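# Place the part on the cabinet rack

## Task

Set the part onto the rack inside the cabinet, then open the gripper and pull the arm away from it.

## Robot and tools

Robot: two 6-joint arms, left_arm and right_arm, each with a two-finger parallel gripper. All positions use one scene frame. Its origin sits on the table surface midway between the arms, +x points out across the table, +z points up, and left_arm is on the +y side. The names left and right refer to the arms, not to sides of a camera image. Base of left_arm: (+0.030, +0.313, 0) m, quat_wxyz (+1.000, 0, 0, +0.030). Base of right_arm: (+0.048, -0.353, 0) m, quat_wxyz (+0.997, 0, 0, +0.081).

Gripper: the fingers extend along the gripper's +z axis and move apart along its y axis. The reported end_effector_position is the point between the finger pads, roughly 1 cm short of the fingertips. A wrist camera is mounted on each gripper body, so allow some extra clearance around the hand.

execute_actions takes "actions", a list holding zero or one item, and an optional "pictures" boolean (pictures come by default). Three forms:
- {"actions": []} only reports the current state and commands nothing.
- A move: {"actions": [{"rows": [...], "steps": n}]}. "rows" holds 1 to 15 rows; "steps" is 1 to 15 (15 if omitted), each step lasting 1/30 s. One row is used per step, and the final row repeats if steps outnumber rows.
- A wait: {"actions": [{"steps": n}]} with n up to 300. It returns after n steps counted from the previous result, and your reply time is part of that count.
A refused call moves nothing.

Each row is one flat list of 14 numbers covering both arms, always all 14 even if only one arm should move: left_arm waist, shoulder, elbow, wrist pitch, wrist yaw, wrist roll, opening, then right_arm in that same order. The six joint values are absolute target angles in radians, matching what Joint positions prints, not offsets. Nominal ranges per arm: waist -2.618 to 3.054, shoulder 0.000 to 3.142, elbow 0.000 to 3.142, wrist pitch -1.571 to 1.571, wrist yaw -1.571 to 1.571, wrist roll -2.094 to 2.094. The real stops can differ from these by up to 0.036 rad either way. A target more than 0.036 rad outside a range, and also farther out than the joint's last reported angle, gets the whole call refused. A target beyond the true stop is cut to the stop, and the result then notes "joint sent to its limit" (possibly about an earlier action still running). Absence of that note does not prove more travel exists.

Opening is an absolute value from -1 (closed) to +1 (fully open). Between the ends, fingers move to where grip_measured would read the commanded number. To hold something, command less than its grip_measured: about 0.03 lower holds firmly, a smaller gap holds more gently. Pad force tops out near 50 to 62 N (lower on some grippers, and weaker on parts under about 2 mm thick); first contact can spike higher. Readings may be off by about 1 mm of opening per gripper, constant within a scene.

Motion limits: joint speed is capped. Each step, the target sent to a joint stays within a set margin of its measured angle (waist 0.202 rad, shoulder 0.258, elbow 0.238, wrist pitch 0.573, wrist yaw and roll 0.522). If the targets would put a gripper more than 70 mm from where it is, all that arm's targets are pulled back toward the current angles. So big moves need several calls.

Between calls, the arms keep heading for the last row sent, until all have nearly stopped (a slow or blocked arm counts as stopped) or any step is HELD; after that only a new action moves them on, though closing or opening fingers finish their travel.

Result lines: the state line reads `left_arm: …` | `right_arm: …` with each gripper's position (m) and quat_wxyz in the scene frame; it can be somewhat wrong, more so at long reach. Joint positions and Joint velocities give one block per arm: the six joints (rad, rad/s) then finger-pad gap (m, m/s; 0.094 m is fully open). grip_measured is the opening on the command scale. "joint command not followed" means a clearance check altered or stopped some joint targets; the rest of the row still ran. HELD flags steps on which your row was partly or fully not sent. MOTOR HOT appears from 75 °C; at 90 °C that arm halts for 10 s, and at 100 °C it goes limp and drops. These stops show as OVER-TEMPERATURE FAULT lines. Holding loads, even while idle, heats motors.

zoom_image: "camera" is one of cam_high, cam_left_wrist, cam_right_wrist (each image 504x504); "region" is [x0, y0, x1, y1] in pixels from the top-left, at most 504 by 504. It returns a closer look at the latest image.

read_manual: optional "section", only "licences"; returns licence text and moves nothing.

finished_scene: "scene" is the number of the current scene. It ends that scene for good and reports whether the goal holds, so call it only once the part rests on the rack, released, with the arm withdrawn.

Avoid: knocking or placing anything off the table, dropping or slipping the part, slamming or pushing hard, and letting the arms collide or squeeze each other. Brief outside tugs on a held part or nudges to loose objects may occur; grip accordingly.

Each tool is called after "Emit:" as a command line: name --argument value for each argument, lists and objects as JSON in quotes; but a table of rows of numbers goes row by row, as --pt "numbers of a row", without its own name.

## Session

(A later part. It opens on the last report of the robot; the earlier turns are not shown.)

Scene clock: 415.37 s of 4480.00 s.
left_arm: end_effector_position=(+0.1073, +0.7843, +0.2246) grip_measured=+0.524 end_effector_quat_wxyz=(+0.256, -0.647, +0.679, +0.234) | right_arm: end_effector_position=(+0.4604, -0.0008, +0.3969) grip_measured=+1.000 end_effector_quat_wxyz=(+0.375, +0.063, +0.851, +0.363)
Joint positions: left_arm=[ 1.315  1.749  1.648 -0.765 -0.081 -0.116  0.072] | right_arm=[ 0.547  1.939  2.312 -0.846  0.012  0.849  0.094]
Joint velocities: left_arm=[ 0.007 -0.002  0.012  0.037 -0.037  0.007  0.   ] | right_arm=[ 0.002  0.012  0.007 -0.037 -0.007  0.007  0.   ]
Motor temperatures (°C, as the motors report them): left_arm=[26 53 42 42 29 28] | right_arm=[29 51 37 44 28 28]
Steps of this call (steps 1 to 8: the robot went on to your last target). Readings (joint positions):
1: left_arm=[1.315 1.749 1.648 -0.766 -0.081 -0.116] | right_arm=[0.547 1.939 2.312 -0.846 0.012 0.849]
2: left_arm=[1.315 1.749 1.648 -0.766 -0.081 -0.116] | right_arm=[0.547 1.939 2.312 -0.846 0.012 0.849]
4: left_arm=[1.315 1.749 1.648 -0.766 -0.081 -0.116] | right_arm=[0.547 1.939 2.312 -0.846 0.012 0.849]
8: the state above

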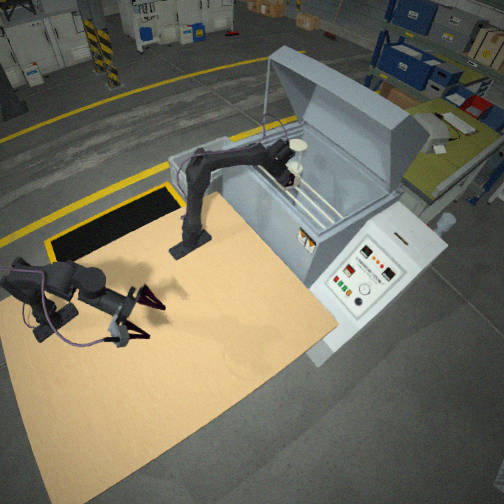

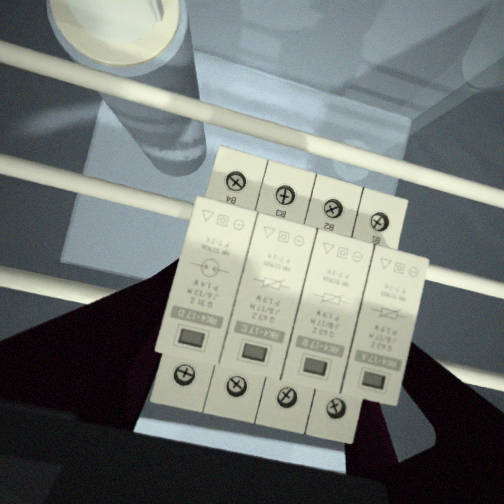

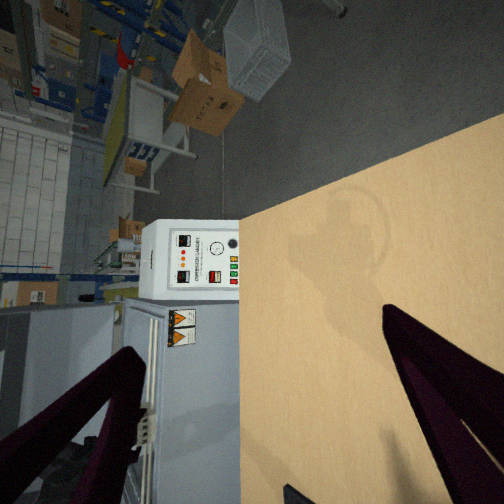

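Emit:
execute_actions --actions '[{"rows": [[1.322,1.7094,1.652,-0.694,-0.082,-0.106,0.48,0.547,1.939,2.313,-0.846,0.012,0.849,1],[1.322,1.7092,1.650,-0.692,-0.082,-0.106,0.48,0.547,1.939,2.313,-0.846,0.012,0.849,1],[1.322,1.709,1.648,-0.690,-0.082,-0.106,0.48,0.547,1.939,2.313,-0.846,0.012,0.849,1],[1.322,1.7088,1.646,-0.688,-0.082,-0.106,0.48,0.547,1.939,2.313,-0.846,0.012,0.849,1],[1.322,1.7086,1.644,-0.686,-0.082,-0.106,0.48,0.547,1.939,2.313,-0.846,0.012,0.849,1],[1.322,1.7084,1.642,-0.684,-0.082,-0.106,0.48,0.547,1.939,2.313,-0.846,0.012,0.849,1],[1.322,1.7082,1.640,-0.682,-0.082,-0.106,0.48,0.547,1.939,2.313,-0.846,0.012,0.849,1],[1.322,1.708,1.638,-0.680,-0.082,-0.106,0.48,0.547,1.939,2.313,-0.846,0.012,0.849,1],[1.322,1.7078,1.636,-0.679,-0.082,-0.106,0.48,0.547,1.939,2.313,-0.846,0.012,0.849,1],[1.322,1.7076,1.634,-0.678,-0.082,-0.106,0.48,0.547,1.939,2.313,-0.846,0.012,0.849,1],[1.322,1.7074,1.633,-0.677,-0.082,-0.106,0.48,0.547,1.939,2.313,-0.846,0.012,0.849,1],[1.322,1.7072,1.632,-0.676,-0.082,-0.106,0.48,0.547,1.939,2.313,-0.846,0.012,0.849,1]], "steps": 15}]' --pictures false

Emit:
execute_actions --actions '[{"steps": 6}]' --pictures false

Scene clock: 422.43 s of 4480.00 s.
left_arm: end_effector_position=(+0.1075, +0.7854, +0.2223) grip_measured=+0.524 end_effector_quat_wxyz=(+0.259, -0.645, +0.679, +0.236) | right_arm: end_effector_position=(+0.4604, -0.0008, +0.3969) grip_measured=+1.000 end_effector_quat_wxyz=(+0.375, +0.063, +0.851, +0.363)
Joint positions: left_arm=[ 1.315  1.746  1.631 -0.744 -0.081 -0.115  0.072] | right_arm=[ 0.547  1.939  2.312 -0.846  0.012  0.849  0.094]
Joint velocities: left_arm=[ 0.002 -0.002  0.007  0.007 -0.022 -0.037  0.   ] | right_arm=[-0.007 -0.007 -0.002  0.022 -0.037 -0.022  0.   ]
Motor temperatures (°C, as the motors report them): left_arm=[26 54 42 43 29 28] | right_arm=[29 51 37 44 28 28]
Steps of this call (steps 1 to 15: the robot went on to your last target; steps 16 to 90: nothing new was sent; then 3.57 s passed at rest; steps 91 to 105: all 15 steps of this action). Readings (joint positions):
91: left_arm=[1.315 1.749 1.648 -0.764 -0.081 -0.116] | right_arm=[0.547 1.939 2.312 -0.846 0.012 0.849]
92: left_arm=[1.315 1.749 1.648 -0.764 -0.081 -0.116] | right_arm=[0.547 1.939 2.312 -0.846 0.012 0.849]
94: left_arm=[1.315 1.749 1.648 -0.762 -0.081 -0.116] | right_arm=[0.547 1.939 2.313 -0.846 0.012 0.849]
98: left_arm=[1.315 1.748 1.642 -0.753 -0.081 -0.116] | right_arm=[0.547 1.939 2.312 -0.846 0.012 0.849]
105: the state above

Scene clock: 422.63 s of 4480.00 s.
left_arm: end_effector_position=(+0.1075, +0.7854, +0.2223) grip_measured=+0.524 end_effector_quat_wxyz=(+0.259, -0.645, +0.679, +0.236) | right_arm: end_effector_position=(+0.4604, -0.0008, +0.3969) grip_measured=+1.000 end_effector_quat_wxyz=(+0.375, +0.063, +0.851, +0.363)
Joint positions: left_arm=[ 1.315  1.746  1.631 -0.744 -0.081 -0.115  0.072] | right_arm=[ 0.547  1.939  2.312 -0.846  0.012  0.849  0.094]
Joint velocities: left_arm=[ 0.012 -0.002 -0.002 -0.037 -0.051  0.007 -0.   ] | right_arm=[-0.002  0.012 -0.007  0.022 -0.022  0.051  0.   ]
Motor temperatures (°C, as the motors report them): left_arm=[26 54 42 43 29 28] | right_arm=[29 51 37 44 28 28]
Steps of this call (steps 1 to 6: the robot went on to your last target). Readings (joint positions):
1: left_arm=[1.315 1.746 1.631 -0.744 -0.081 -0.115] | right_arm=[0.547 1.939 2.313 -0.846 0.012 0.849]
2: left_arm=[1.315 1.746 1.631 -0.744 -0.081 -0.115] | right_arm=[0.547 1.939 2.312 -0.846 0.012 0.849]
4: left_arm=[1.315 1.746 1.631 -0.744 -0.081 -0.115] | right_arm=[0.547 1.939 2.312 -0.846 0.012 0.849]
6: the state above

Emit:
execute_actions --actions '[{"rows": [[1.321,1.710,1.632,-0.682,-0.082,-0.107,0.48,0.547,1.939,2.313,-0.846,0.012,0.849,1],[1.321,1.713,1.631,-0.688,-0.082,-0.108,0.48,0.547,1.939,2.313,-0.846,0.012,0.849,1],[1.320,1.716,1.631,-0.694,-0.082,-0.109,0.48,0.547,1.939,2.313,-0.846,0.012,0.849,1],[1.320,1.719,1.630,-0.700,-0.082,-0.110,0.48,0.547,1.939,2.313,-0.846,0.012,0.849,1],[1.319,1.722,1.630,-0.706,-0.082,-0.111,0.48,0.547,1.939,2.313,-0.846,0.012,0.849,1],[1.319,1.725,1.629,-0.712,-0.082,-0.112,0.48,0.547,1.939,2.313,-0.846,0.012,0.849,1],[1.318,1.728,1.629,-0.718,-0.082,-0.113,0.48,0.547,1.939,2.313,-0.846,0.012,0.849,1],[1.318,1.731,1.628,-0.724,-0.082,-0.114,0.48,0.547,1.939,2.313,-0.846,0.012,0.849,1],[1.317,1.734,1.628,-0.730,-0.082,-0.115,0.48,0.547,1.939,2.313,-0.846,0.012,0.849,1],[1.316,1.737,1.627,-0.736,-0.082,-0.115,0.48,0.547,1.939,2.313,-0.846,0.012,0.849,1],[1.315,1.740,1.627,-0.740,-0.082,-0.115,0.48,0.547,1.939,2.313,-0.846,0.012,0.849,1]], "steps": 15}]'

Scene clock: 432.17 s of 4480.00 s.
left_arm: end_effector_position=(+0.1073, +0.7843, +0.2213) grip_measured=+0.524 end_effector_quat_wxyz=(+0.257, -0.646, +0.680, +0.234) | right_arm: end_effector_position=(+0.4604, -0.0008, +0.3969) grip_measured=+1.000 end_effector_quat_wxyz=(+0.375, +0.063, +0.851, +0.363)
Joint positions: left_arm=[ 1.315  1.746  1.631 -0.75  -0.081 -0.115  0.072] | right_arm=[ 0.547  1.939  2.312 -0.846  0.012  0.849  0.094]
Joint velocities: left_arm=[ 0.002 -0.007  0.017  0.022  0.022  0.007 -0.   ] | right_arm=[ 0.012 -0.002  0.022 -0.051  0.051  0.022  0.   ]
Motor temperatures (°C, as the motors report them): left_arm=[26 54 42 43 29 28] | right_arm=[29 51 38 44 28 28]
Steps of this call (steps 1 to 15: the robot went on to your last target; steps 16 to 90: nothing new was sent; then 6.03 s passed at rest; steps 91 to 105: all 15 steps of this action). Readings (joint positions):
91: left_arm=[1.315 1.746 1.631 -0.744 -0.081 -0.115] | right_arm=[0.547 1.939 2.312 -0.846 0.012 0.849]
92: left_arm=[1.315 1.746 1.631 -0.744 -0.081 -0.115] | right_arm=[0.547 1.939 2.312 -0.846 0.012 0.849]
94: left_arm=[1.315 1.746 1.631 -0.744 -0.081 -0.115] | right_arm=[0.547 1.939 2.312 -0.846 0.012 0.849]
98: left_arm=[1.315 1.746 1.631 -0.748 -0.081 -0.115] | right_arm=[0.547 1.939 2.312 -0.846 0.012 0.849]
105: the state above

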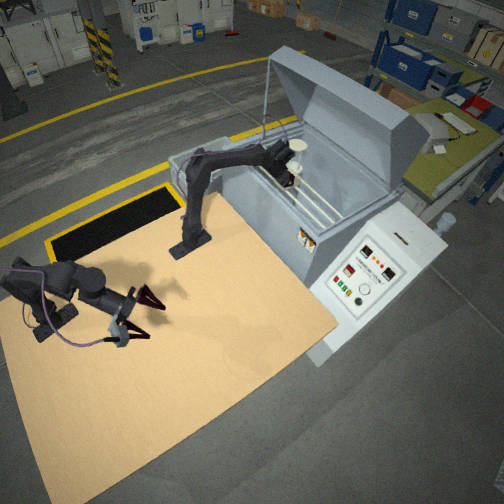

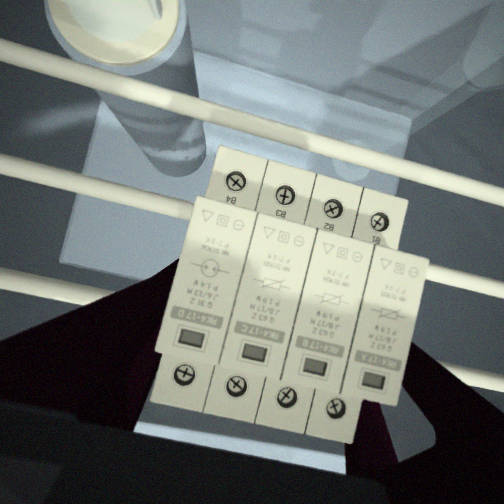

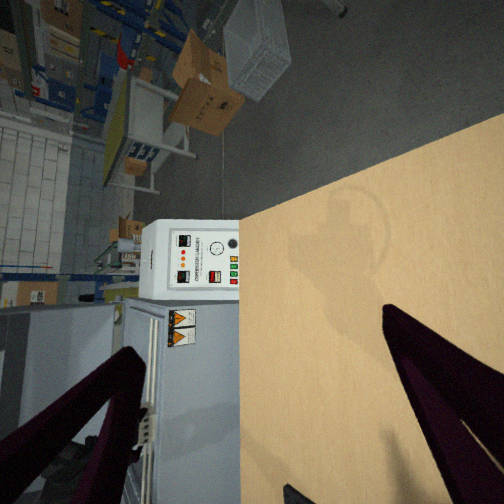

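Emit:
execute_actions --actions '[{"rows": [[1.315,1.742,1.629,-0.745,-0.082,-0.115,0.51,0.547,1.939,2.313,-0.846,0.012,0.849,1],[1.315,1.742,1.629,-0.747,-0.082,-0.115,0.53,0.547,1.939,2.313,-0.846,0.012,0.849,1],[1.315,1.742,1.629,-0.748,-0.082,-0.115,0.56,0.547,1.939,2.313,-0.846,0.012,0.849,1],[1.315,1.742,1.629,-0.748,-0.082,-0.115,0.60,0.547,1.939,2.313,-0.846,0.012,0.849,1],[1.315,1.742,1.629,-0.748,-0.082,-0.115,0.66,0.547,1.939,2.313,-0.846,0.012,0.849,1],[1.315,1.742,1.629,-0.748,-0.082,-0.115,0.73,0.547,1.939,2.313,-0.846,0.012,0.849,1],[1.315,1.742,1.629,-0.748,-0.082,-0.115,0.80,0.547,1.939,2.313,-0.846,0.012,0.849,1],[1.315,1.742,1.629,-0.748,-0.082,-0.115,0.87,0.547,1.939,2.313,-0.846,0.012,0.849,1],[1.315,1.742,1.629,-0.748,-0.082,-0.115,0.94,0.547,1.939,2.313,-0.846,0.012,0.849,1],[1.315,1.742,1.629,-0.748,-0.082,-0.115,1.0,0.547,1.939,2.313,-0.846,0.012,0.849,1]], "steps": 13}]'

Scene clock: 449.03 s of 4480.00 s.
left_arm: end_effector_position=(+0.1074, +0.7845, +0.2215) grip_measured=+1.000 end_effector_quat_wxyz=(+0.257, -0.646, +0.679, +0.235) | right_arm: end_effector_position=(+0.4604, -0.0008, +0.3969) grip_measured=+1.000 end_effector_quat_wxyz=(+0.375, +0.063, +0.851, +0.363)
Joint positions: left_arm=[ 1.315  1.746  1.631 -0.749 -0.081 -0.115  0.094] | right_arm=[ 0.547  1.939  2.312 -0.846  0.012  0.849  0.094]
Joint velocities: left_arm=[-0.017 -0.007 -0.002  0.007 -0.007  0.007  0.   ] | right_arm=[ 0.002 -0.012 -0.002 -0.007  0.007 -0.051  0.   ]
Motor temperatures (°C, as the motors report them): left_arm=[26 51 41 41 29 28] | right_arm=[29 52 38 44 28 28]
Steps of this call (steps 1 to 15: the robot went on to your last target; steps 16 to 90: nothing new was sent; then 13.43 s passed at rest; steps 91 to 103: all 13 steps of this action). Readings (joint positions):
91: left_arm=[1.315 1.746 1.631 -0.750 -0.081 -0.115] | right_arm=[0.547 1.939 2.312 -0.846 0.012 0.849]
92: left_arm=[1.315 1.746 1.631 -0.751 -0.081 -0.115] | right_arm=[0.547 1.939 2.312 -0.846 0.012 0.849]
94: left_arm=[1.315 1.746 1.631 -0.751 -0.081 -0.115] | right_arm=[0.547 1.939 2.312 -0.846 0.012 0.849]
98: left_arm=[1.315 1.746 1.631 -0.749 -0.081 -0.115] | right_arm=[0.547 1.939 2.312 -0.846 0.012 0.849]
103: the state above

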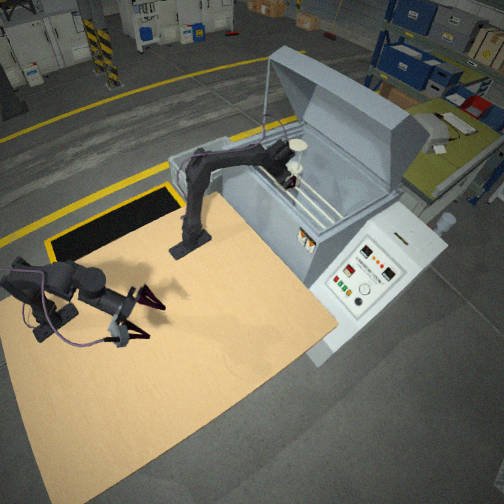

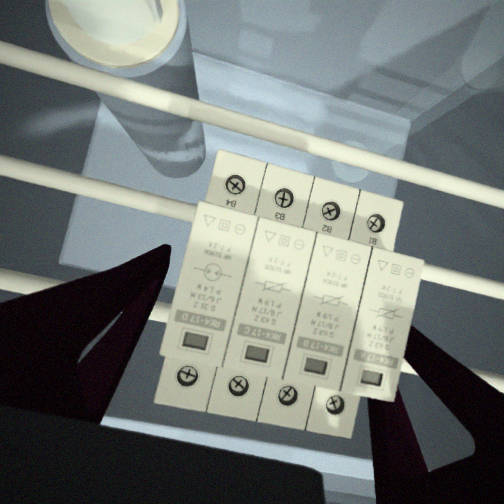

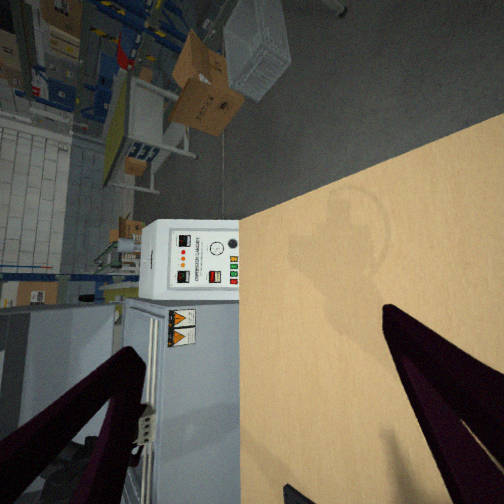

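Emit:
execute_actions --actions '[{"rows": [[1.315,1.736,1.629,-0.748,-0.082,-0.115,1,0.547,1.939,2.313,-0.846,0.012,0.849,1],[1.315,1.728,1.629,-0.748,-0.082,-0.115,1,0.547,1.939,2.313,-0.846,0.012,0.849,1],[1.315,1.717,1.629,-0.748,-0.082,-0.115,1,0.547,1.939,2.313,-0.846,0.012,0.849,1],[1.315,1.703,1.629,-0.748,-0.082,-0.115,1,0.547,1.939,2.313,-0.846,0.012,0.849,1],[1.315,1.686,1.629,-0.748,-0.082,-0.115,1,0.547,1.939,2.313,-0.846,0.012,0.849,1],[1.315,1.666,1.629,-0.748,-0.082,-0.115,1,0.547,1.939,2.313,-0.846,0.012,0.849,1],[1.315,1.644,1.629,-0.748,-0.082,-0.115,1,0.547,1.939,2.313,-0.846,0.012,0.849,1],[1.315,1.620,1.629,-0.748,-0.082,-0.115,1,0.547,1.939,2.313,-0.846,0.012,0.849,1],[1.315,1.595,1.627,-0.750,-0.082,-0.115,1,0.547,1.939,2.313,-0.846,0.012,0.849,1],[1.313,1.570,1.623,-0.754,-0.082,-0.115,1,0.547,1.939,2.313,-0.846,0.012,0.849,1],[1.309,1.545,1.616,-0.760,-0.082,-0.115,1,0.547,1.939,2.313,-0.846,0.012,0.849,1],[1.303,1.520,1.606,-0.768,-0.082,-0.115,1,0.547,1.939,2.313,-0.846,0.012,0.849,1],[1.295,1.495,1.593,-0.778,-0.082,-0.115,1,0.547,1.939,2.313,-0.846,0.012,0.849,1],[1.285,1.470,1.577,-0.790,-0.082,-0.115,1,0.547,1.939,2.313,-0.846,0.012,0.849,1],[1.273,1.445,1.558,-0.804,-0.082,-0.115,1,0.547,1.939,2.313,-0.846,0.012,0.849,1]], "steps": 15}]' --pictures false

Emit:
execute_actions --actions '[{"rows": [[1.259,1.420,1.536,-0.820,-0.082,-0.115,1,0.547,1.939,2.313,-0.846,0.012,0.849,1],[1.243,1.396,1.511,-0.838,-0.082,-0.115,1,0.547,1.939,2.313,-0.846,0.012,0.849,1],[1.225,1.372,1.484,-0.858,-0.082,-0.115,1,0.547,1.939,2.313,-0.846,0.012,0.849,1],[1.205,1.349,1.455,-0.880,-0.082,-0.115,1,0.547,1.939,2.313,-0.846,0.012,0.849,1],[1.184,1.327,1.425,-0.903,-0.082,-0.115,1,0.547,1.939,2.313,-0.846,0.012,0.849,1],[1.162,1.306,1.395,-0.927,-0.082,-0.115,1,0.547,1.939,2.313,-0.846,0.012,0.849,1],[1.140,1.286,1.365,-0.951,-0.082,-0.115,1,0.547,1.939,2.313,-0.846,0.012,0.849,1],[1.118,1.267,1.335,-0.975,-0.082,-0.115,1,0.547,1.939,2.313,-0.846,0.012,0.849,1],[1.096,1.249,1.305,-0.999,-0.082,-0.115,1,0.547,1.939,2.313,-0.846,0.012,0.849,1],[1.074,1.232,1.276,-1.022,-0.082,-0.115,1,0.547,1.939,2.313,-0.846,0.012,0.849,1],[1.053,1.216,1.248,-1.044,-0.082,-0.115,1,0.547,1.939,2.313,-0.846,0.012,0.849,1],[1.033,1.201,1.222,-1.064,-0.082,-0.115,1,0.547,1.939,2.313,-0.846,0.012,0.849,1],[1.015,1.188,1.198,-1.082,-0.082,-0.115,1,0.547,1.939,2.313,-0.846,0.012,0.849,1],[0.999,1.177,1.177,-1.098,-0.082,-0.115,1,0.547,1.939,2.313,-0.846,0.012,0.849,1],[0.985,1.168,1.159,-1.112,-0.082,-0.115,1,0.547,1.939,2.313,-0.846,0.012,0.849,1]], "steps": 15}]' --pictures false

Emit:
execute_actions --actions '[{"rows": [[0.973,1.161,1.144,-1.124,-0.082,-0.115,1,0.547,1.939,2.313,-0.846,0.012,0.849,1],[0.963,1.156,1.132,-1.134,-0.082,-0.115,1,0.547,1.939,2.313,-0.846,0.012,0.849,1],[0.956,1.152,1.124,-1.141,-0.082,-0.115,1,0.547,1.939,2.313,-0.846,0.012,0.849,1],[0.952,1.150,1.120,-1.146,-0.082,-0.115,1,0.547,1.939,2.313,-0.846,0.012,0.849,1],[0.950,1.150,1.118,-1.150,-0.082,-0.115,1,0.547,1.939,2.313,-0.846,0.012,0.849,1]], "steps": 12}]'

Scene clock: 460.50 s of 4480.00 s.
left_arm: end_effector_position=(+0.1034, +0.7432, +0.3247) grip_measured=+1.000 end_effector_quat_wxyz=(+0.346, -0.614, +0.645, +0.295) | right_arm: end_effector_position=(+0.4604, -0.0009, +0.3970) grip_measured=+1.000 end_effector_quat_wxyz=(+0.375, +0.063, +0.851, +0.363)
Joint positions: left_arm=[ 1.306  1.493  1.613 -0.75  -0.081 -0.115  0.094] | right_arm=[ 0.547  1.939  2.313 -0.846  0.012  0.849  0.094]
Joint velocities: left_arm=[-0.212 -0.906 -0.3   -0.168  0.051  0.022  0.   ] | right_arm=[ 0.002  0.002 -0.007  0.022 -0.022  0.007  0.   ]
Motor temperatures (°C, as the motors report them): left_arm=[26 50 41 40 29 28] | right_arm=[29 52 38 44 28 28]
Steps of this call (steps 1 to 15: the robot went on to your last target; steps 16 to 90: nothing new was sent; then 7.97 s passed at rest; steps 91 to 105: all 15 steps of this action). Readings (joint positions):
91: left_arm=[1.315 1.746 1.631 -0.749 -0.081 -0.115] | right_arm=[0.547 1.939 2.312 -0.846 0.012 0.849]
92: left_arm=[1.315 1.746 1.631 -0.749 -0.081 -0.115] | right_arm=[0.547 1.939 2.312 -0.846 0.012 0.849]
94: left_arm=[1.315 1.742 1.631 -0.749 -0.081 -0.115] | right_arm=[0.547 1.939 2.313 -0.846 0.012 0.849]
98: left_arm=[1.315 1.695 1.631 -0.749 -0.081 -0.115] | right_arm=[0.547 1.939 2.312 -0.846 0.012 0.849]
105: the state above

Scene clock: 461.00 s of 4480.00 s.
left_arm: end_effector_position=(+0.1588, +0.5852, +0.2126) grip_measured=+1.000 end_effector_quat_wxyz=(+0.222, -0.549, +0.790, +0.159) | right_arm: end_effector_position=(+0.4604, -0.0008, +0.3969) grip_measured=+1.000 end_effector_quat_wxyz=(+0.375, +0.063, +0.851, +0.363)
Joint positions: left_arm=[ 1.018  1.208  1.204 -1.019 -0.079 -0.115  0.094] | right_arm=[ 0.547  1.939  2.312 -0.846  0.012  0.849  0.094]
Joint velocities: left_arm=[-0.471 -0.339 -0.613 -0.549  0.007 -0.037  0.   ] | right_arm=[-0.017 -0.002  0.027  0.022 -0.022 -0.007  0.   ]
Motor temperatures (°C, as the motors report them): left_arm=[26 50 41 40 29 28] | right_arm=[29 52 38 44 28 28]
Steps of this call (steps 1 to 15: all 15 steps of this action). Readings (joint positions):
1: left_arm=[1.297 1.462 1.600 -0.753 -0.082 -0.115] | right_arm=[0.547 1.939 2.313 -0.846 0.012 0.849]
2: left_arm=[1.284 1.433 1.583 -0.758 -0.082 -0.115] | right_arm=[0.547 1.939 2.312 -0.846 0.012 0.849]
4: left_arm=[1.249 1.380 1.537 -0.778 -0.083 -0.115] | right_arm=[0.547 1.939 2.312 -0.846 0.012 0.849]
8: left_arm=[1.163 1.302 1.414 -0.851 -0.082 -0.115] | right_arm=[0.547 1.939 2.312 -0.846 0.012 0.849]
15: the state above

Scene clock: 461.40 s of 4480.00 s.
left_arm: end_effector_position=(+0.1535, +0.5441, +0.1852) grip_measured=+1.000 end_effector_quat_wxyz=(+0.164, -0.533, +0.821, +0.123) | right_arm: end_effector_position=(+0.4604, -0.0008, +0.3969) grip_measured=+1.000 end_effector_quat_wxyz=(+0.375, +0.063, +0.851, +0.363)
Joint positions: left_arm=[ 0.961  1.169  1.135 -1.131 -0.079 -0.115  0.094] | right_arm=[ 0.547  1.939  2.312 -0.846  0.012  0.849  0.094]
Joint velocities: left_arm=[ 0.002 -0.002 -0.022 -0.051 -0.022  0.095  0.   ] | right_arm=[-0.002 -0.002 -0.012 -0.081 -0.051 -0.022  0.   ]
Motor temperatures (°C, as the motors report them): left_arm=[26 50 41 40 29 28] | right_arm=[29 52 38 44 28 28]
Steps of this call (steps 1 to 12: all 12 steps of this action). Readings (joint positions):
1: left_arm=[1.003 1.197 1.184 -1.040 -0.079 -0.115] | right_arm=[0.547 1.939 2.312 -0.846 0.012 0.849]
2: left_arm=[0.990 1.188 1.168 -1.059 -0.079 -0.115] | right_arm=[0.547 1.939 2.312 -0.846 0.012 0.849]
4: left_arm=[0.971 1.175 1.145 -1.090 -0.079 -0.115] | right_arm=[0.547 1.939 2.312 -0.846 0.012 0.849]
8: left_arm=[0.961 1.169 1.135 -1.124 -0.079 -0.115] | right_arm=[0.547 1.939 2.312 -0.846 0.012 0.849]
12: the state above

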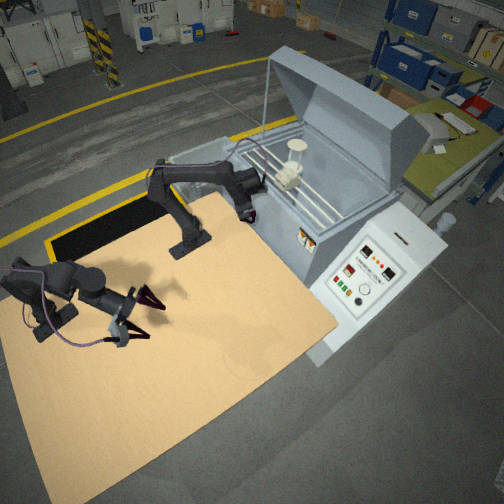

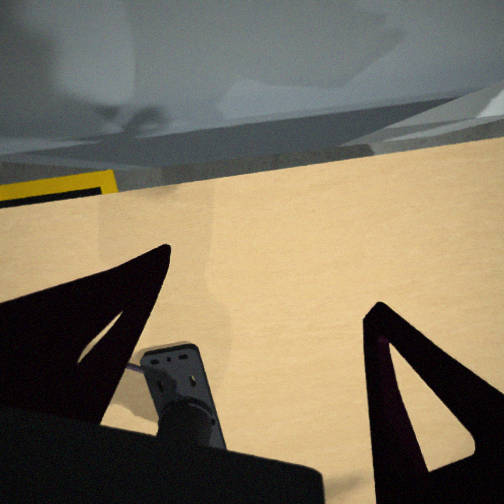

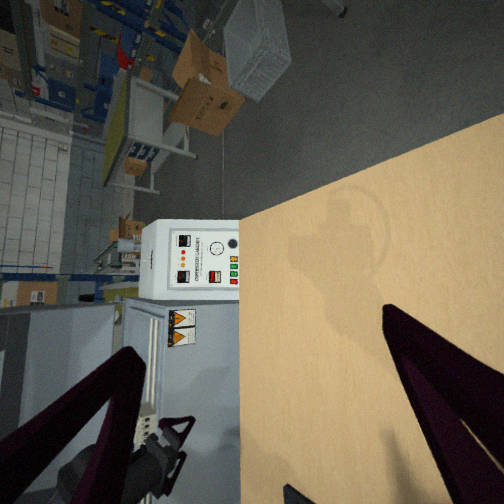

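The part sits on the rods and the arm is clear.

Emit:
finished_scene --scene 1

The scene is finished: the task was done.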